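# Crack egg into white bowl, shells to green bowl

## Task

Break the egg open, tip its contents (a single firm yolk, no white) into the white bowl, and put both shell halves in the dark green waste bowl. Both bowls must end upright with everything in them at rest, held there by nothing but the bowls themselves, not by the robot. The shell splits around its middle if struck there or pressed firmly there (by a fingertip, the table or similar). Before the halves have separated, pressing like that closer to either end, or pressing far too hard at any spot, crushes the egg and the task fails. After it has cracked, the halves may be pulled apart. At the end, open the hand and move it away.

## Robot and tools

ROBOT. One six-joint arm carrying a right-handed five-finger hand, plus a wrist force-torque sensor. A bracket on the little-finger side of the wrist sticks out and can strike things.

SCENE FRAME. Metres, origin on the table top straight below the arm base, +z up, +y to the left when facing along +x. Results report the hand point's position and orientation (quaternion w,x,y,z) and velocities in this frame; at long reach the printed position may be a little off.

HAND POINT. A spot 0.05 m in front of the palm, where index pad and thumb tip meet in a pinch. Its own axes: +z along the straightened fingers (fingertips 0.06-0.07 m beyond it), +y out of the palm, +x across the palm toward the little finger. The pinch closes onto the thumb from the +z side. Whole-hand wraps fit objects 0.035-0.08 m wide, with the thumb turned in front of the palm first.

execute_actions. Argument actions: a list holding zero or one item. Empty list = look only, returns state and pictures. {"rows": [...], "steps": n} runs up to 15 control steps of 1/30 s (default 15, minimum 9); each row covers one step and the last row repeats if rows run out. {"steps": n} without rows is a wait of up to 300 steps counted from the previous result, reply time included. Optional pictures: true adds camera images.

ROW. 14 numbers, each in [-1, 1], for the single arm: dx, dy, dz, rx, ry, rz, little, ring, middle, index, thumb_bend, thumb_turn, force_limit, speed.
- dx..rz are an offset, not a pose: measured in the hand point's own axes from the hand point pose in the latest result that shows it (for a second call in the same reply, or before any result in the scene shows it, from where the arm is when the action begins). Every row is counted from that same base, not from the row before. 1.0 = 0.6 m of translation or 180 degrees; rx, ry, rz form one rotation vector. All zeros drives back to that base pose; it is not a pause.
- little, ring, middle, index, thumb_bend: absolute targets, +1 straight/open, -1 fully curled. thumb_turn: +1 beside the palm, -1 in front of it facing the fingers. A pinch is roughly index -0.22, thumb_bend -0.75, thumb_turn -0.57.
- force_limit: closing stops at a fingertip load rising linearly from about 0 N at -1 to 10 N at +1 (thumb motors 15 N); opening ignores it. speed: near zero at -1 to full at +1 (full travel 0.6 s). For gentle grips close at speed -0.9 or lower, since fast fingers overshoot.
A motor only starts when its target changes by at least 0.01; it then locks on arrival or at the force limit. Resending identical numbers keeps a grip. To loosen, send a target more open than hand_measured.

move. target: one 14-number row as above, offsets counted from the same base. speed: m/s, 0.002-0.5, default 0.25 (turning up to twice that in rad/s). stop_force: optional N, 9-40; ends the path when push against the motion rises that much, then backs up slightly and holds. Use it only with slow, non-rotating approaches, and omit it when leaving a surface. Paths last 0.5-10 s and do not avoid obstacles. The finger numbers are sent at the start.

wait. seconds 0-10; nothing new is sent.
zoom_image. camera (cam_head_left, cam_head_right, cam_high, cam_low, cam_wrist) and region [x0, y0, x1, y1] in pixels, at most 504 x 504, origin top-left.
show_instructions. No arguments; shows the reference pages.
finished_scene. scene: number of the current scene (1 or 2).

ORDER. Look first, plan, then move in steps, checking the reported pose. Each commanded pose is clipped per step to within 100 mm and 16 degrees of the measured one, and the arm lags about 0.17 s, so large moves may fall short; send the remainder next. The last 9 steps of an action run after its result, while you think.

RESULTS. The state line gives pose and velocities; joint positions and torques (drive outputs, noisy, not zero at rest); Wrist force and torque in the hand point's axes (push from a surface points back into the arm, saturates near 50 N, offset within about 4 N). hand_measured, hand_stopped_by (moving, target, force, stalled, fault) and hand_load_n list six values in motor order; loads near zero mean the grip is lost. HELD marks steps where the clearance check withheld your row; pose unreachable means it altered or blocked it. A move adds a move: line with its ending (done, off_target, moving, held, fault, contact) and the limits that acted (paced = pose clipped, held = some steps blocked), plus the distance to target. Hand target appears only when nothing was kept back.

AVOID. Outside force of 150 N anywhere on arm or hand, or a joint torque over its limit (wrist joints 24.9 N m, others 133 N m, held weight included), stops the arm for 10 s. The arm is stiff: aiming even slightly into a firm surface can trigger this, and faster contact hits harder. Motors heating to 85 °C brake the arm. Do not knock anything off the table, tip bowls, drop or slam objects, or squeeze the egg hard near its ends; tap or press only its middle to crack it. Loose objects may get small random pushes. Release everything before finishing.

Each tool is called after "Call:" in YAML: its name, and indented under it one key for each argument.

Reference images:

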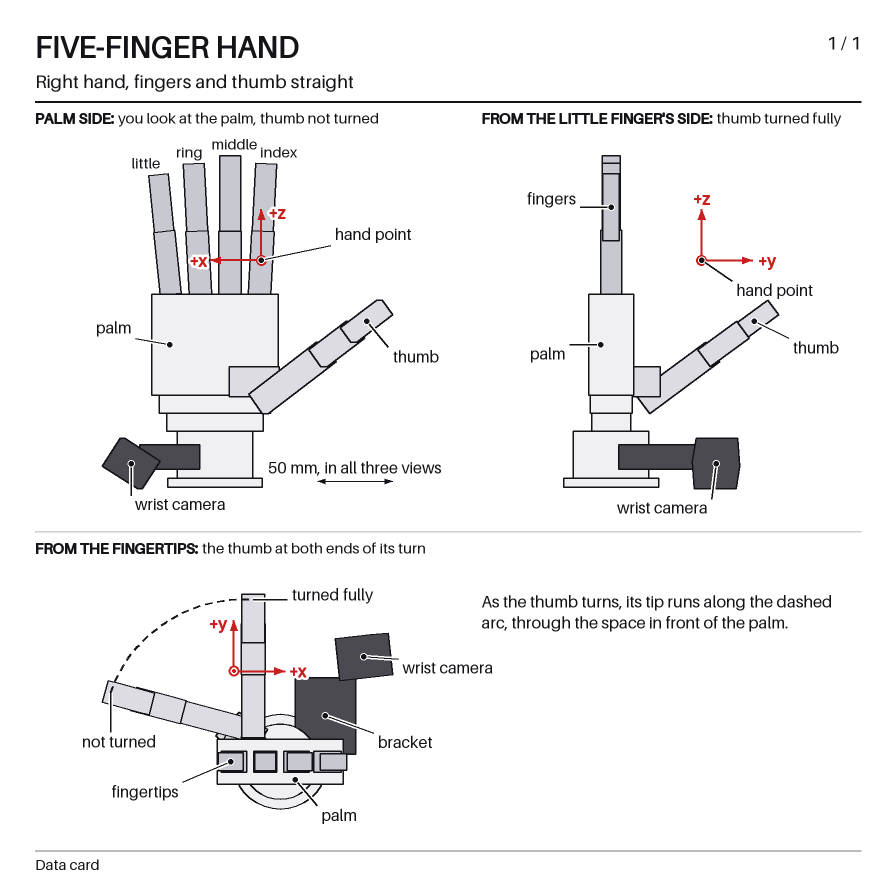

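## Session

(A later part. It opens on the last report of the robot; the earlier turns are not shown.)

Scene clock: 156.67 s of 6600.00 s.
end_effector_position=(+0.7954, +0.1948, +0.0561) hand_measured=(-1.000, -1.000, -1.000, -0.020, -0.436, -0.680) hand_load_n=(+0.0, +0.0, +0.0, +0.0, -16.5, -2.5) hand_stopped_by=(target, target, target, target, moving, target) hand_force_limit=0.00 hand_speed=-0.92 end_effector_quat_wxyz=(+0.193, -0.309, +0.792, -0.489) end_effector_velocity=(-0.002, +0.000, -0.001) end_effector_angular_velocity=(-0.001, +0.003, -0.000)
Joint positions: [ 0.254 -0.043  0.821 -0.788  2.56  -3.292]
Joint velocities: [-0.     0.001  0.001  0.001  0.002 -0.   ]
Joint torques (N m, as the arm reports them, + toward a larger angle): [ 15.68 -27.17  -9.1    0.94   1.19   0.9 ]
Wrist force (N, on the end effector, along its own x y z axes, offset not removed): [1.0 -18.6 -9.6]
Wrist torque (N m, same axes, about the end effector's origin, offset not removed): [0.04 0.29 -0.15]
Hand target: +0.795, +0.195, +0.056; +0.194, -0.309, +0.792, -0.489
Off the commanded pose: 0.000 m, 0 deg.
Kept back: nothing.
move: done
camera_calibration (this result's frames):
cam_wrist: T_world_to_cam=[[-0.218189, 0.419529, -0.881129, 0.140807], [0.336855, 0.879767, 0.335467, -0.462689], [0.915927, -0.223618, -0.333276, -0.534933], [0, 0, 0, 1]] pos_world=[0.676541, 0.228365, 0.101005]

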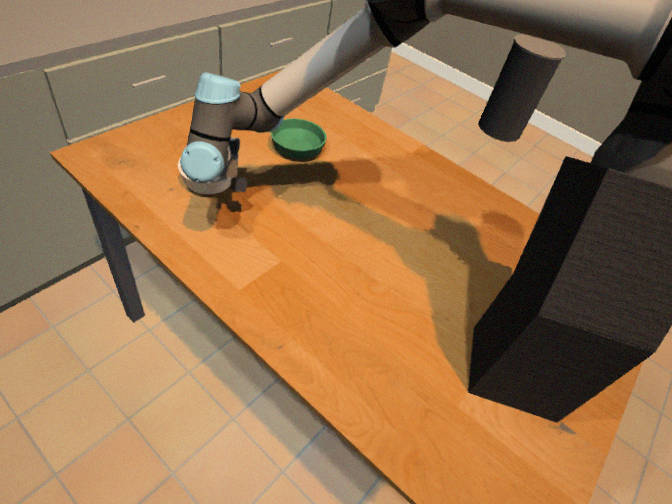

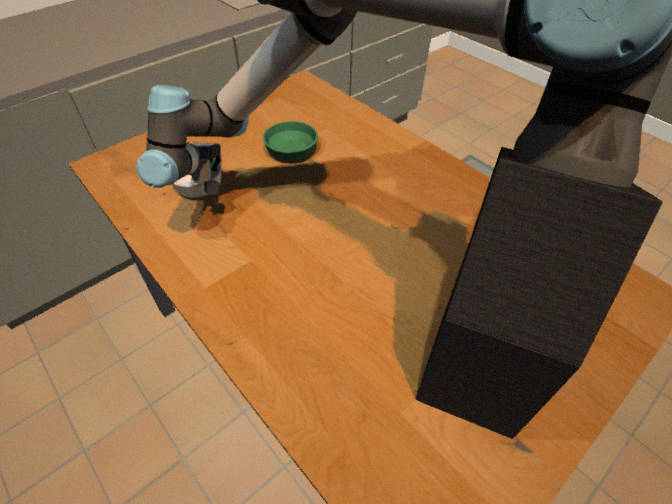

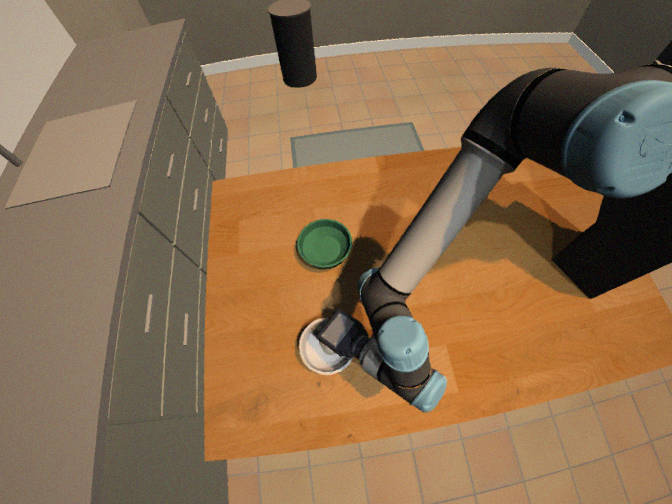

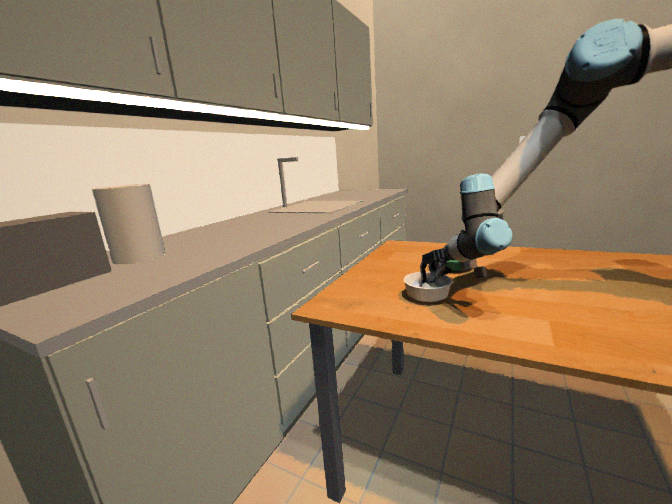

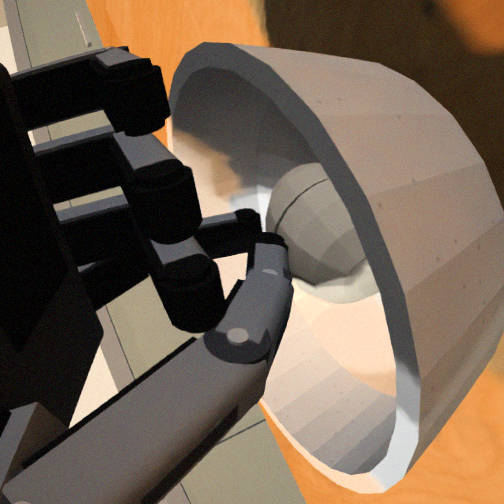

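Call:
move:
  target: [0,-0.045,-0.005,-0.039,0,0,-1,-1,-1,-0.02,-0.38,-0.68,0,0]
  speed: 0.05

Call:
move:
  target: [0,0.03,0.02,0,0,0,-1,-1,-1,0.35,1,-0.8,0,1]
  speed: 0.02

Scene clock: 159.03 s of 6600.00 s.
end_effector_position=(+0.8018, +0.1879, +0.0815) hand_measured=(-1.000, -1.000, -1.000, -0.020, -0.436, -0.680) hand_load_n=(+0.0, +0.0, +0.0, +0.0, +0.0, +0.0) hand_stopped_by=(target, target, target, target, stalled, target) hand_force_limit=0.00 hand_speed=0.00 end_effector_quat_wxyz=(+0.175, -0.321, +0.820, -0.440) end_effector_velocity=(+0.001, -0.001, +0.003) end_effector_angular_velocity=(+0.011, +0.010, -0.001)
Joint positions: [ 0.254 -0.082  0.732 -0.441  2.566 -3.107]
Joint velocities: [-0.     0.    -0.02   0.046  0.     0.023]
Joint torques (N m, as the arm reports them, + toward a larger angle): [ 16.79 -49.75 -14.96   1.73  -1.88   2.14]
Wrist force (N, on the end effector, along its own x y z axes, offset not removed): [3.2 2.5 0.1]
Wrist torque (N m, same axes, about the end effector's origin, offset not removed): [0.28 -0.34 0.29]
Hand target: +0.802, +0.188, +0.082; +0.174, -0.321, +0.821, -0.439
Off the commanded pose: 0.000 m, 0 deg.
Kept back: nothing.
move: done
camera_calibration (this result's frames):
cam_wrist: T_world_to_cam=[[-0.288179, 0.494615, -0.819944, 0.204441], [0.36563, 0.84823, 0.383173, -0.488267], [0.885024, -0.189373, -0.425288, -0.508038], [0, 0, 0, 1]] pos_world=[0.687067, 0.216834, 0.138658]

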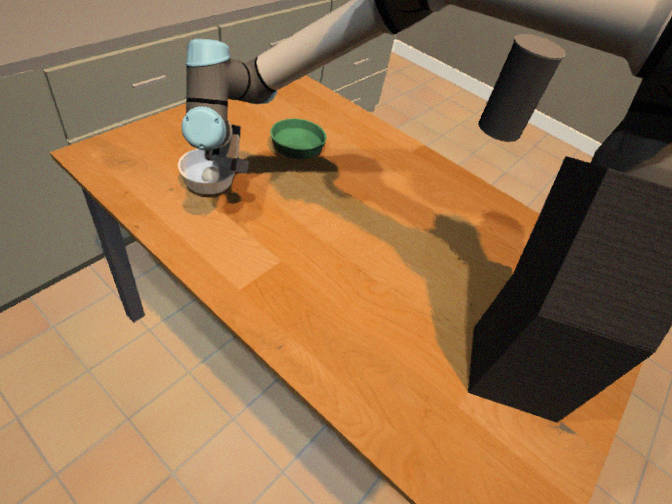

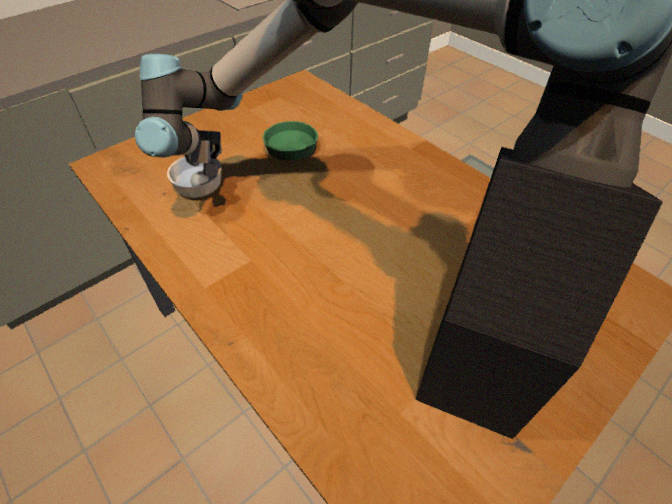

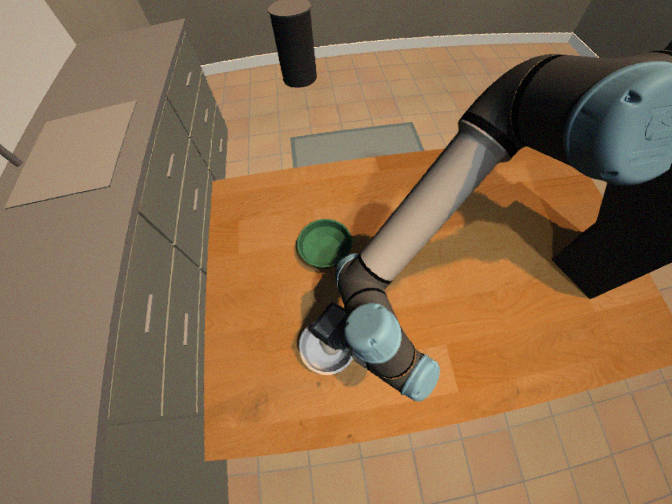

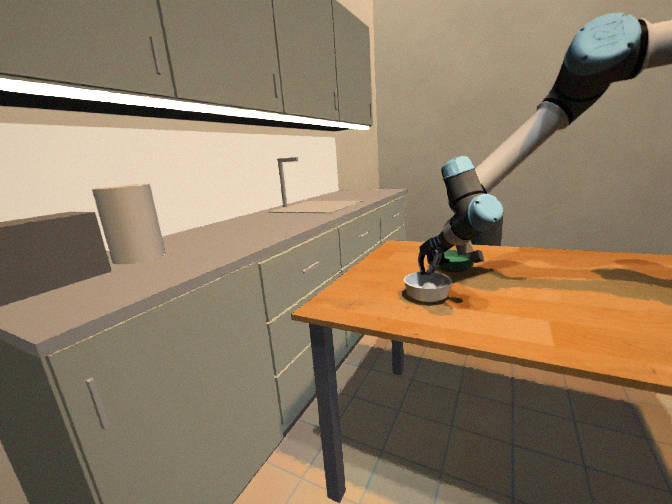

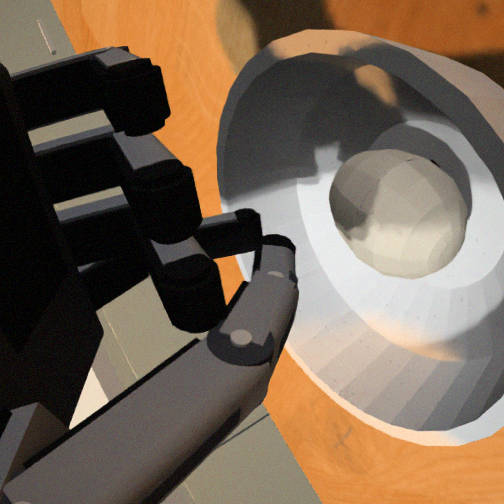

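Scene clock: 160.40 s of 6600.00 s.
end_effector_position=(+0.8019, +0.1879, +0.0601) hand_measured=(-1.000, -1.000, -1.000, +0.350, +1.000, -0.796) hand_load_n=(+0.0, +0.0, +0.0, -0.5, +0.0, +0.0) hand_stopped_by=(target, target, target, target, target, force) hand_force_limit=0.00 hand_speed=1.00 end_effector_quat_wxyz=(+0.175, -0.321, +0.820, -0.440) end_effector_velocity=(-0.000, +0.000, -0.003) end_effector_angular_velocity=(-0.000, +0.002, +0.000)
Joint positions: [ 0.24  -0.038  0.689 -0.446  2.553 -3.112]
Joint velocities: [-0.001  0.006 -0.006  0.001 -0.001 -0.001]
Joint torques (N m, as the arm reports them, + toward a larger angle): [ 15.8  -44.14 -17.48  -0.47  -2.54  -1.36]
Wrist force (N, on the end effector, along its own x y z axes, offset not removed): [3.7 1.0 -2.5]
Wrist torque (N m, same axes, about the end effector's origin, offset not removed): [0.32 -0.20 0.42]
Hand target: +0.802, +0.188, +0.060; +0.175, -0.321, +0.820, -0.440
Off the commanded pose: 0.000 m, 0 deg.
Kept back: nothing.
move: done
camera_calibration (this result's frames):
cam_wrist: T_world_to_cam=[[-0.288119, 0.494615, -0.819966, 0.186896], [0.365611, 0.848228, 0.383194, -0.480106], [0.885051, -0.189383, -0.425227, -0.517235], [0, 0, 0, 1]] pos_world=[0.68716, 0.216842, 0.117279]

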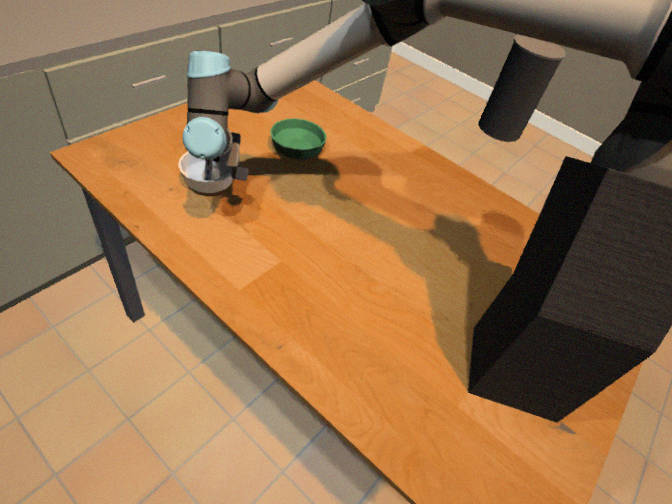

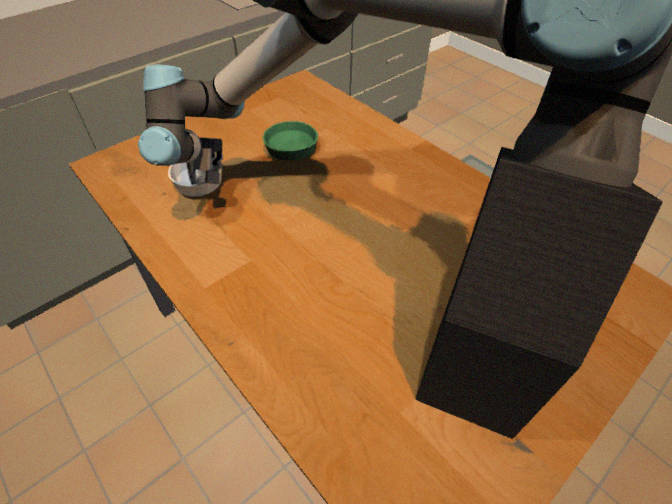

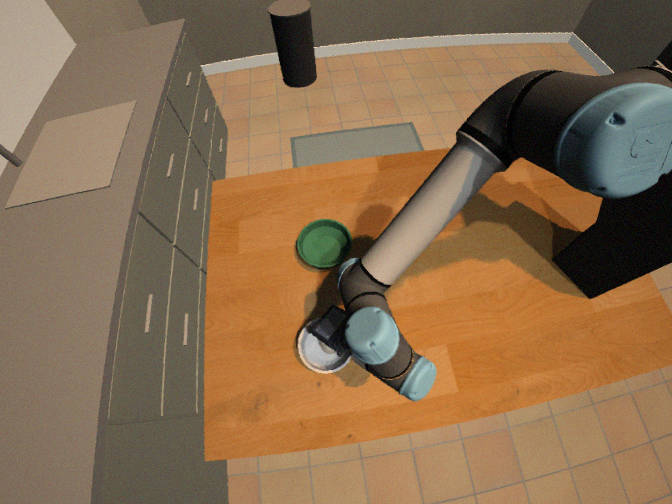

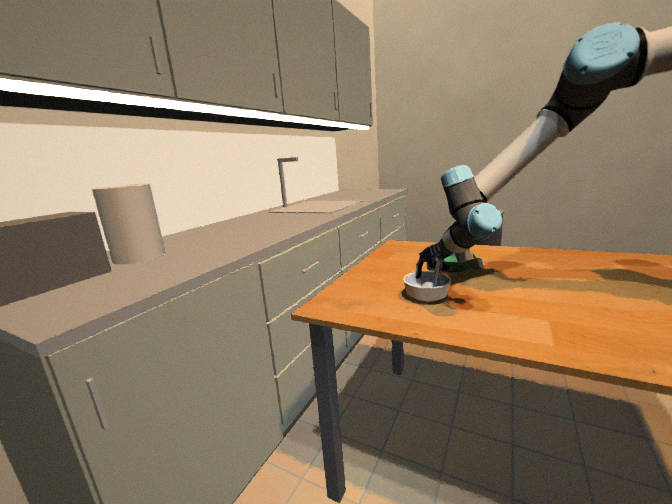

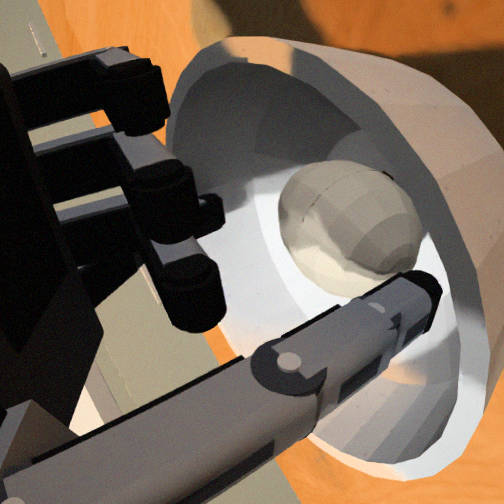

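Call:
move:
  target: [-0.003,0.007,-0.011,0,0,0,-1,-1,-1,0.18,1,-0.8,0,0]
  speed: 0.03

Call:
move:
  target: [0,0.028,0.0185,0,0,0,-1,-1,-1,0.18,1,-0.8,0,0]
  speed: 0.015
  stop_force: 9

Call:
move:
  target: [0,0,0,0,0,0,-1,-1,-1,-0.2,0.8,-0.8,-0.4,-0.9]

Call:
move:
  target: [0,-0.06,-0.04,0,0,0,-1,-1,-1,-0.2,0.8,-0.8,-0.4,-0.9]
  speed: 0.05

Scene clock: 161.70 s of 6600.00 s.
end_effector_position=(+0.7980, +0.1946, +0.0602) hand_measured=(-1.000, -1.000, -1.000, +0.180, +1.000, -0.796) hand_load_n=(+0.0, +0.0, +0.0, +0.0, +0.0, +0.0) hand_stopped_by=(target, target, target, target, target, force) hand_force_limit=0.00 hand_speed=0.00 end_effector_quat_wxyz=(+0.175, -0.321, +0.820, -0.440) end_effector_velocity=(-0.002, +0.002, -0.000) end_effector_angular_velocity=(-0.000, +0.001, +0.000)
Joint positions: [ 0.249 -0.034  0.691 -0.449  2.562 -3.109]
Joint velocities: [ 0.003  0.002  0.    -0.     0.004  0.001]
Joint torques (N m, as the arm reports them, + toward a larger angle): [ 43.11 -43.54  -4.63  -0.59   2.09   1.58]
Wrist force (N, on the end effector, along its own x y z axes, offset not removed): [-0.4 2.9 -0.7]
Wrist torque (N m, same axes, about the end effector's origin, offset not removed): [0.65 0.15 -0.08]
Hand target: +0.798, +0.195, +0.060; +0.175, -0.321, +0.820, -0.440
Off the commanded pose: 0.000 m, 0 deg.
Kept back: nothing.
move: done
camera_calibration (this result's frames):
cam_wrist: T_world_to_cam=[[-0.288119, 0.494621, -0.819962, 0.182565], [0.365613, 0.848224, 0.3832, -0.484441], [0.88505, -0.189381, -0.42523, -0.512476], [0, 0, 0, 1]] pos_world=[0.683286, 0.223561, 0.117414]

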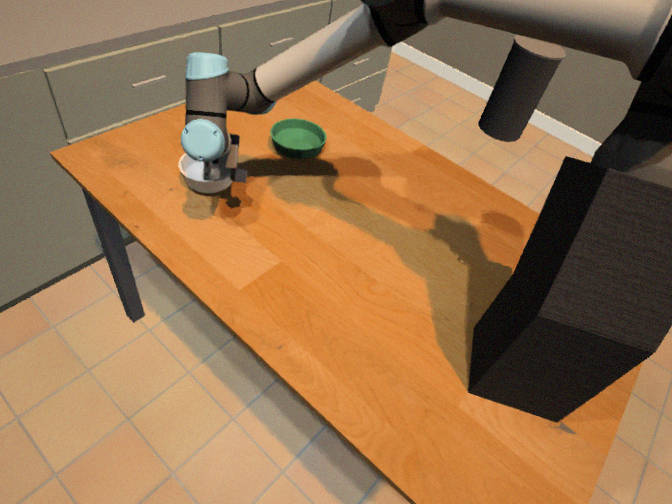

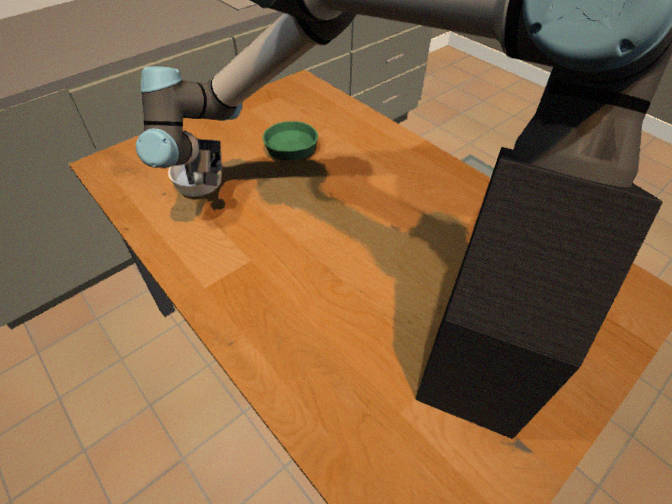

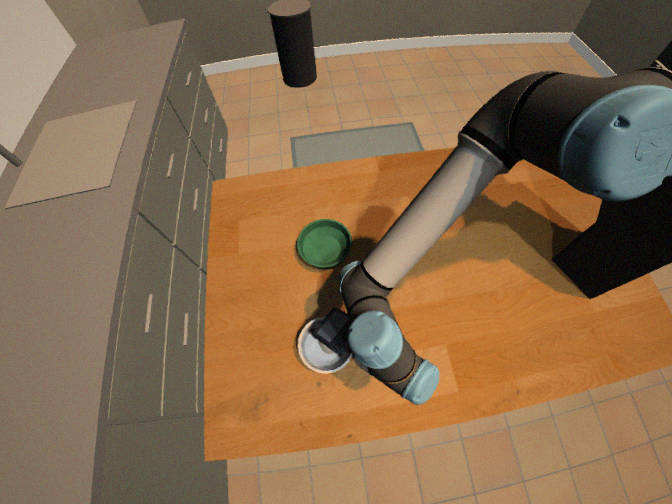

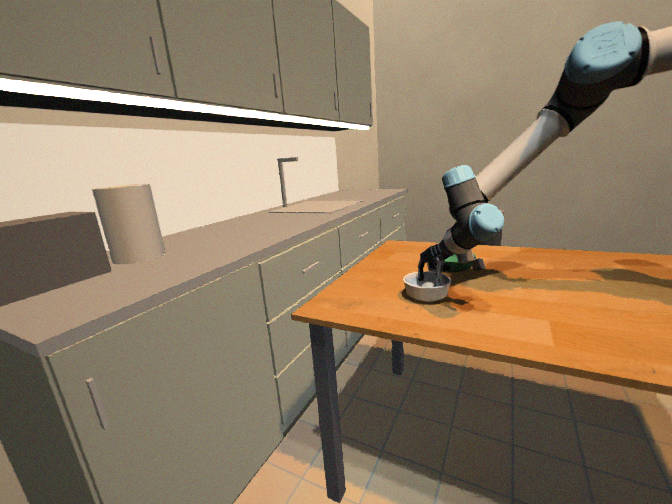

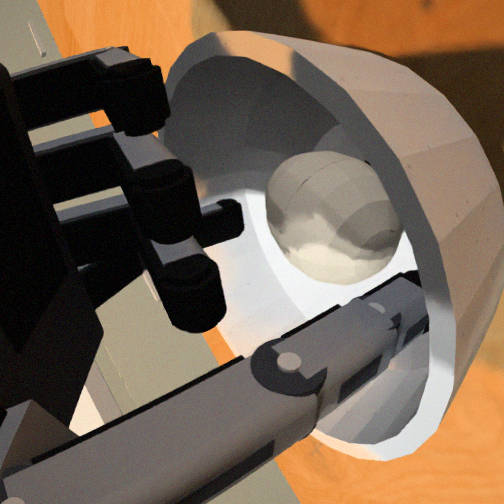

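Scene clock: 163.43 s of 6600.00 s.
end_effector_position=(+0.7982, +0.1945, +0.0408) hand_measured=(-1.000, -1.000, -1.000, +0.180, +0.998, -0.796) hand_load_n=(-0.5, +0.0, +0.0, +0.0, -3.0, +0.0) hand_stopped_by=(target, target, target, target, target, force) hand_force_limit=0.00 hand_speed=0.00 end_effector_quat_wxyz=(+0.175, -0.320, +0.820, -0.440) end_effector_velocity=(-0.001, -0.001, +0.001) end_effector_angular_velocity=(-0.000, +0.002, +0.001)
Joint positions: [ 0.237  0.008  0.646 -0.451  2.55  -3.114]
Joint velocities: [ 0.    -0.004  0.005  0.001  0.     0.   ]
Joint torques (N m, as the arm reports them, + toward a larger angle): [ 30.01 -49.55  -0.47   2.96   2.1   -0.61]
Wrist force (N, on the end effector, along its own x y z axes, offset not removed): [-4.3 -7.5 -5.5]
Wrist torque (N m, same axes, about the end effector's origin, offset not removed): [-0.06 0.80 -0.54]
Hand target: +0.798, +0.195, +0.041; +0.175, -0.320, +0.820, -0.440
Off the commanded pose: 0.001 m, 0 deg.
Kept back: nothing.
move: contact
camera_calibration (this result's frames):
cam_wrist: T_world_to_cam=[[-0.287843, 0.494654, -0.820039, 0.166483], [0.365557, 0.848193, 0.383323, -0.476966], [0.885163, -0.189434, -0.424971, -0.520982], [0, 0, 0, 1]] pos_world=[0.683434, 0.223516, 0.0979523]

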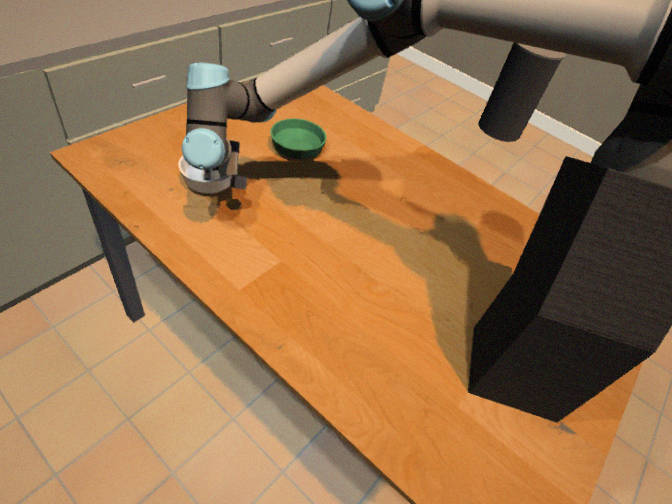

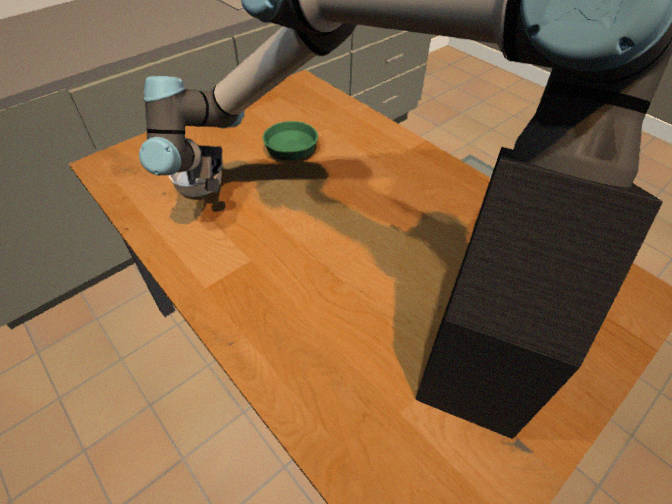

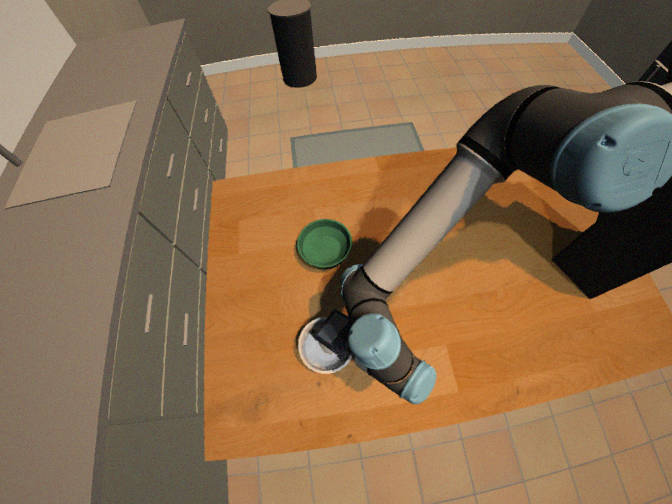

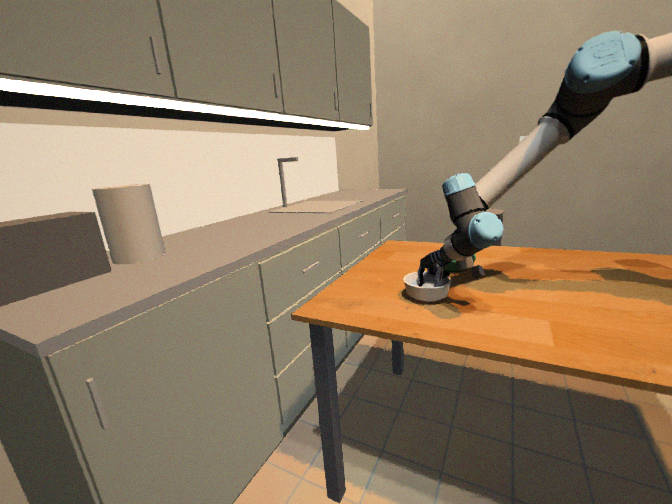

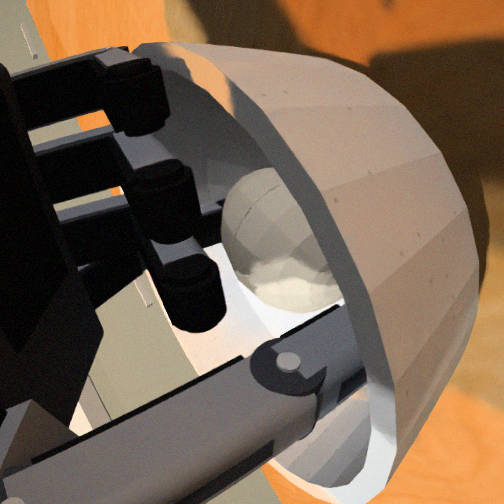

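Scene clock: 164.93 s of 6600.00 s.
end_effector_position=(+0.7982, +0.1945, +0.0408) hand_measured=(-1.000, -1.000, -1.000, -0.012, +0.870, -0.796) hand_load_n=(-0.5, +0.0, +0.0, +4.5, +4.5, +0.0) hand_stopped_by=(target, target, target, force, force, force) hand_force_limit=-0.40 hand_speed=-0.90 end_effector_quat_wxyz=(+0.175, -0.320, +0.820, -0.440) end_effector_velocity=(-0.001, -0.000, -0.001) end_effector_angular_velocity=(-0.001, +0.001, -0.001)
Joint positions: [ 0.237  0.008  0.646 -0.451  2.55  -3.114]
Joint velocities: [-0.     0.     0.001 -0.001  0.001 -0.   ]
Joint torques (N m, as the arm reports them, + toward a larger angle): [ 27.36 -43.01 -15.95   0.43  -2.21  -0.21]
Wrist force (N, on the end effector, along its own x y z axes, offset not removed): [-0.8 -4.0 -0.5]
Wrist torque (N m, same axes, about the end effector's origin, offset not removed): [-0.18 0.09 -0.24]
Hand target: +0.798, +0.195, +0.041; +0.175, -0.320, +0.820, -0.440
Off the commanded pose: 0.000 m, 0 deg.
Kept back: nothing.
move: done
camera_calibration (this result's frames):
cam_wrist: T_world_to_cam=[[-0.287877, 0.494648, -0.820031, 0.1665], [0.365556, 0.8482, 0.383309, -0.476962], [0.885153, -0.189421, -0.424998, -0.520969], [0, 0, 0, 1]] pos_world=[0.683425, 0.223518, 0.0979479]

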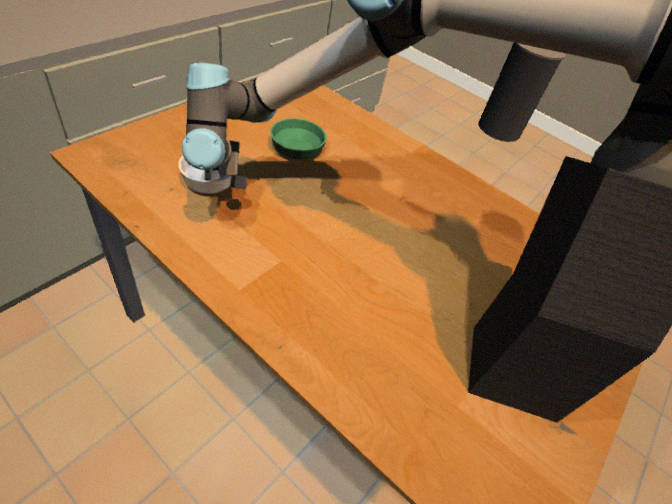

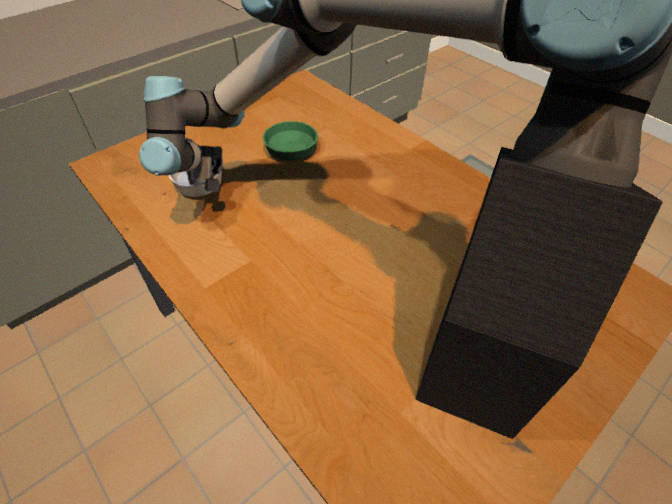

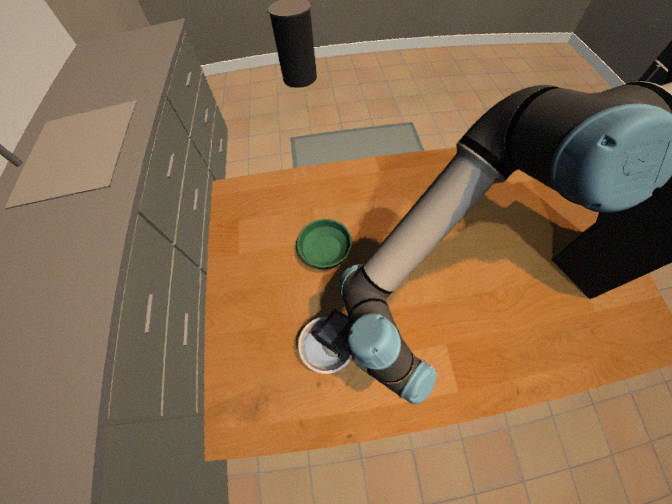

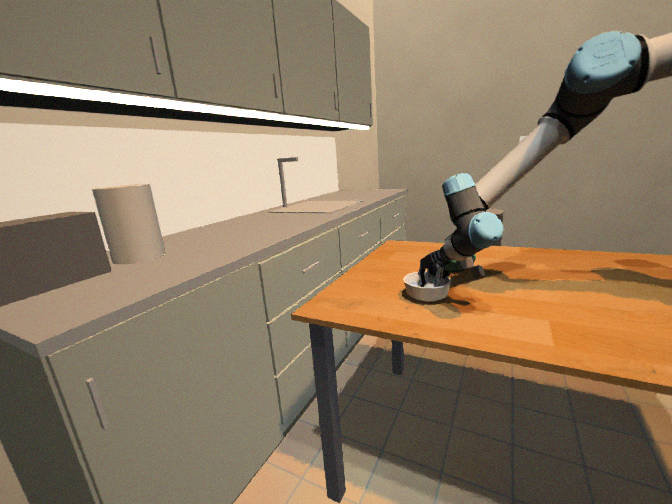

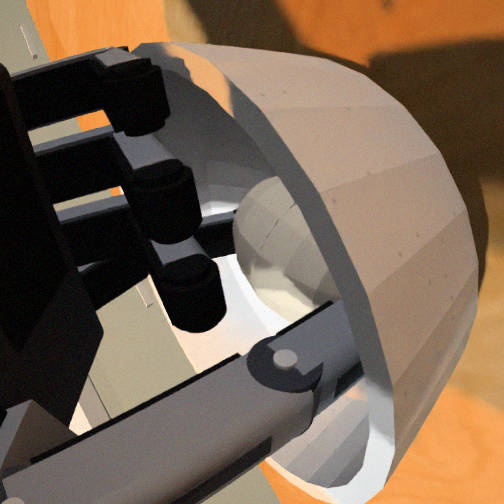

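Scene clock: 166.20 s of 6600.00 s.
end_effector_position=(+0.7980, +0.1945, +0.0838) hand_measured=(-1.000, -1.000, -1.000, -0.012, +0.870, -0.796) hand_load_n=(+0.0, +0.0, +0.0, +4.5, +4.5, +0.0) hand_stopped_by=(target, target, target, force, force, force) hand_force_limit=-0.40 hand_speed=-0.90 end_effector_quat_wxyz=(+0.175, -0.320, +0.820, -0.440) end_effector_velocity=(-0.000, -0.000, +0.002) end_effector_angular_velocity=(-0.001, +0.000, -0.001)
Joint positions: [ 0.264 -0.082  0.738 -0.444  2.576 -3.104]
Joint velocities: [ 0.001 -0.005  0.006 -0.     0.003  0.   ]
Joint torques (N m, as the arm reports them, + toward a larger angle): [ 43.82 -57.2   -4.41   1.68   2.48   1.95]
Wrist force (N, on the end effector, along its own x y z axes, offset not removed): [0.9 -0.2 -2.7]
Wrist torque (N m, same axes, about the end effector's origin, offset not removed): [-0.04 0.05 0.06]
Hand target: +0.798, +0.195, +0.084; +0.175, -0.320, +0.820, -0.440
Off the commanded pose: 0.000 m, 0 deg.
Kept back: nothing.
move: done
camera_calibration (this result's frames):
cam_wrist: T_world_to_cam=[[-0.287912, 0.49466, -0.820011, 0.201745], [0.365587, 0.848191, 0.383299, -0.493375], [0.885129, -0.189429, -0.425046, -0.502491], [0, 0, 0, 1]] pos_world=[0.683225, 0.223495, 0.140962]

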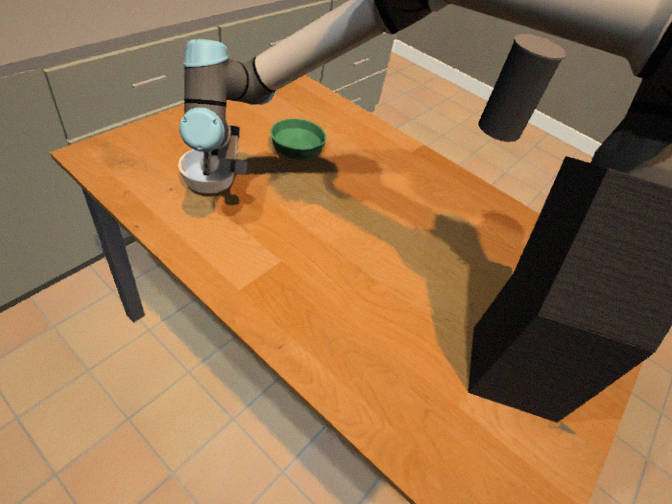

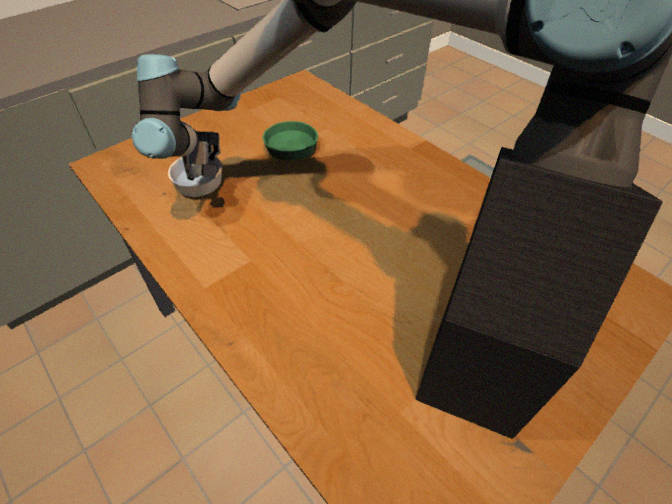

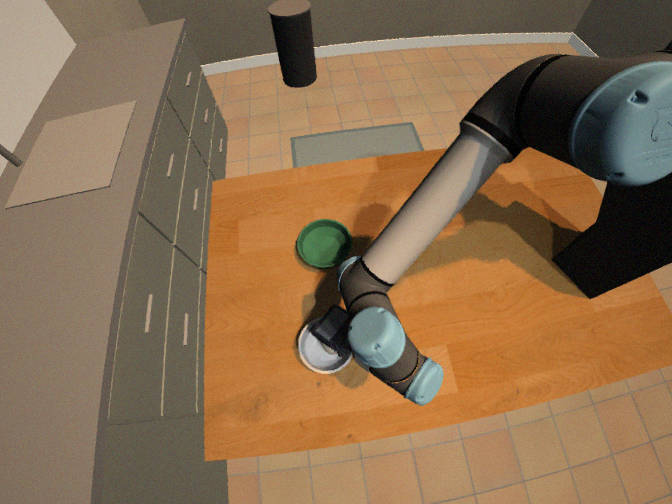

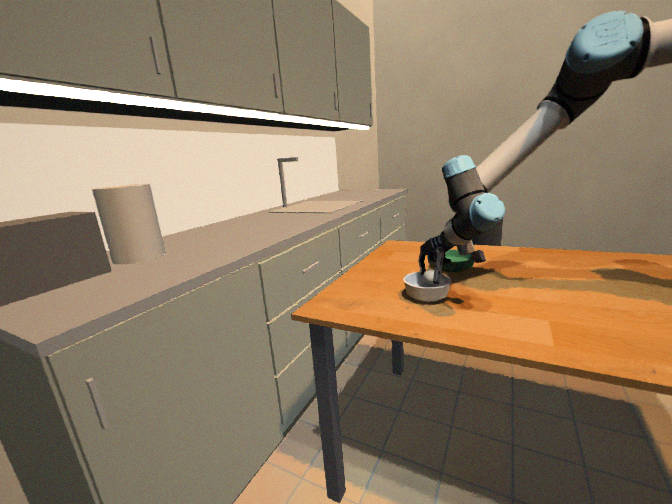

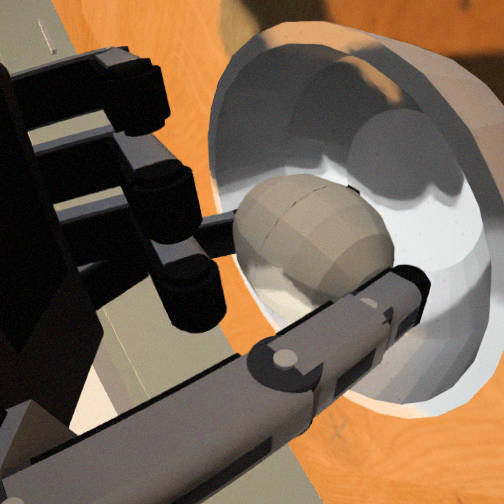

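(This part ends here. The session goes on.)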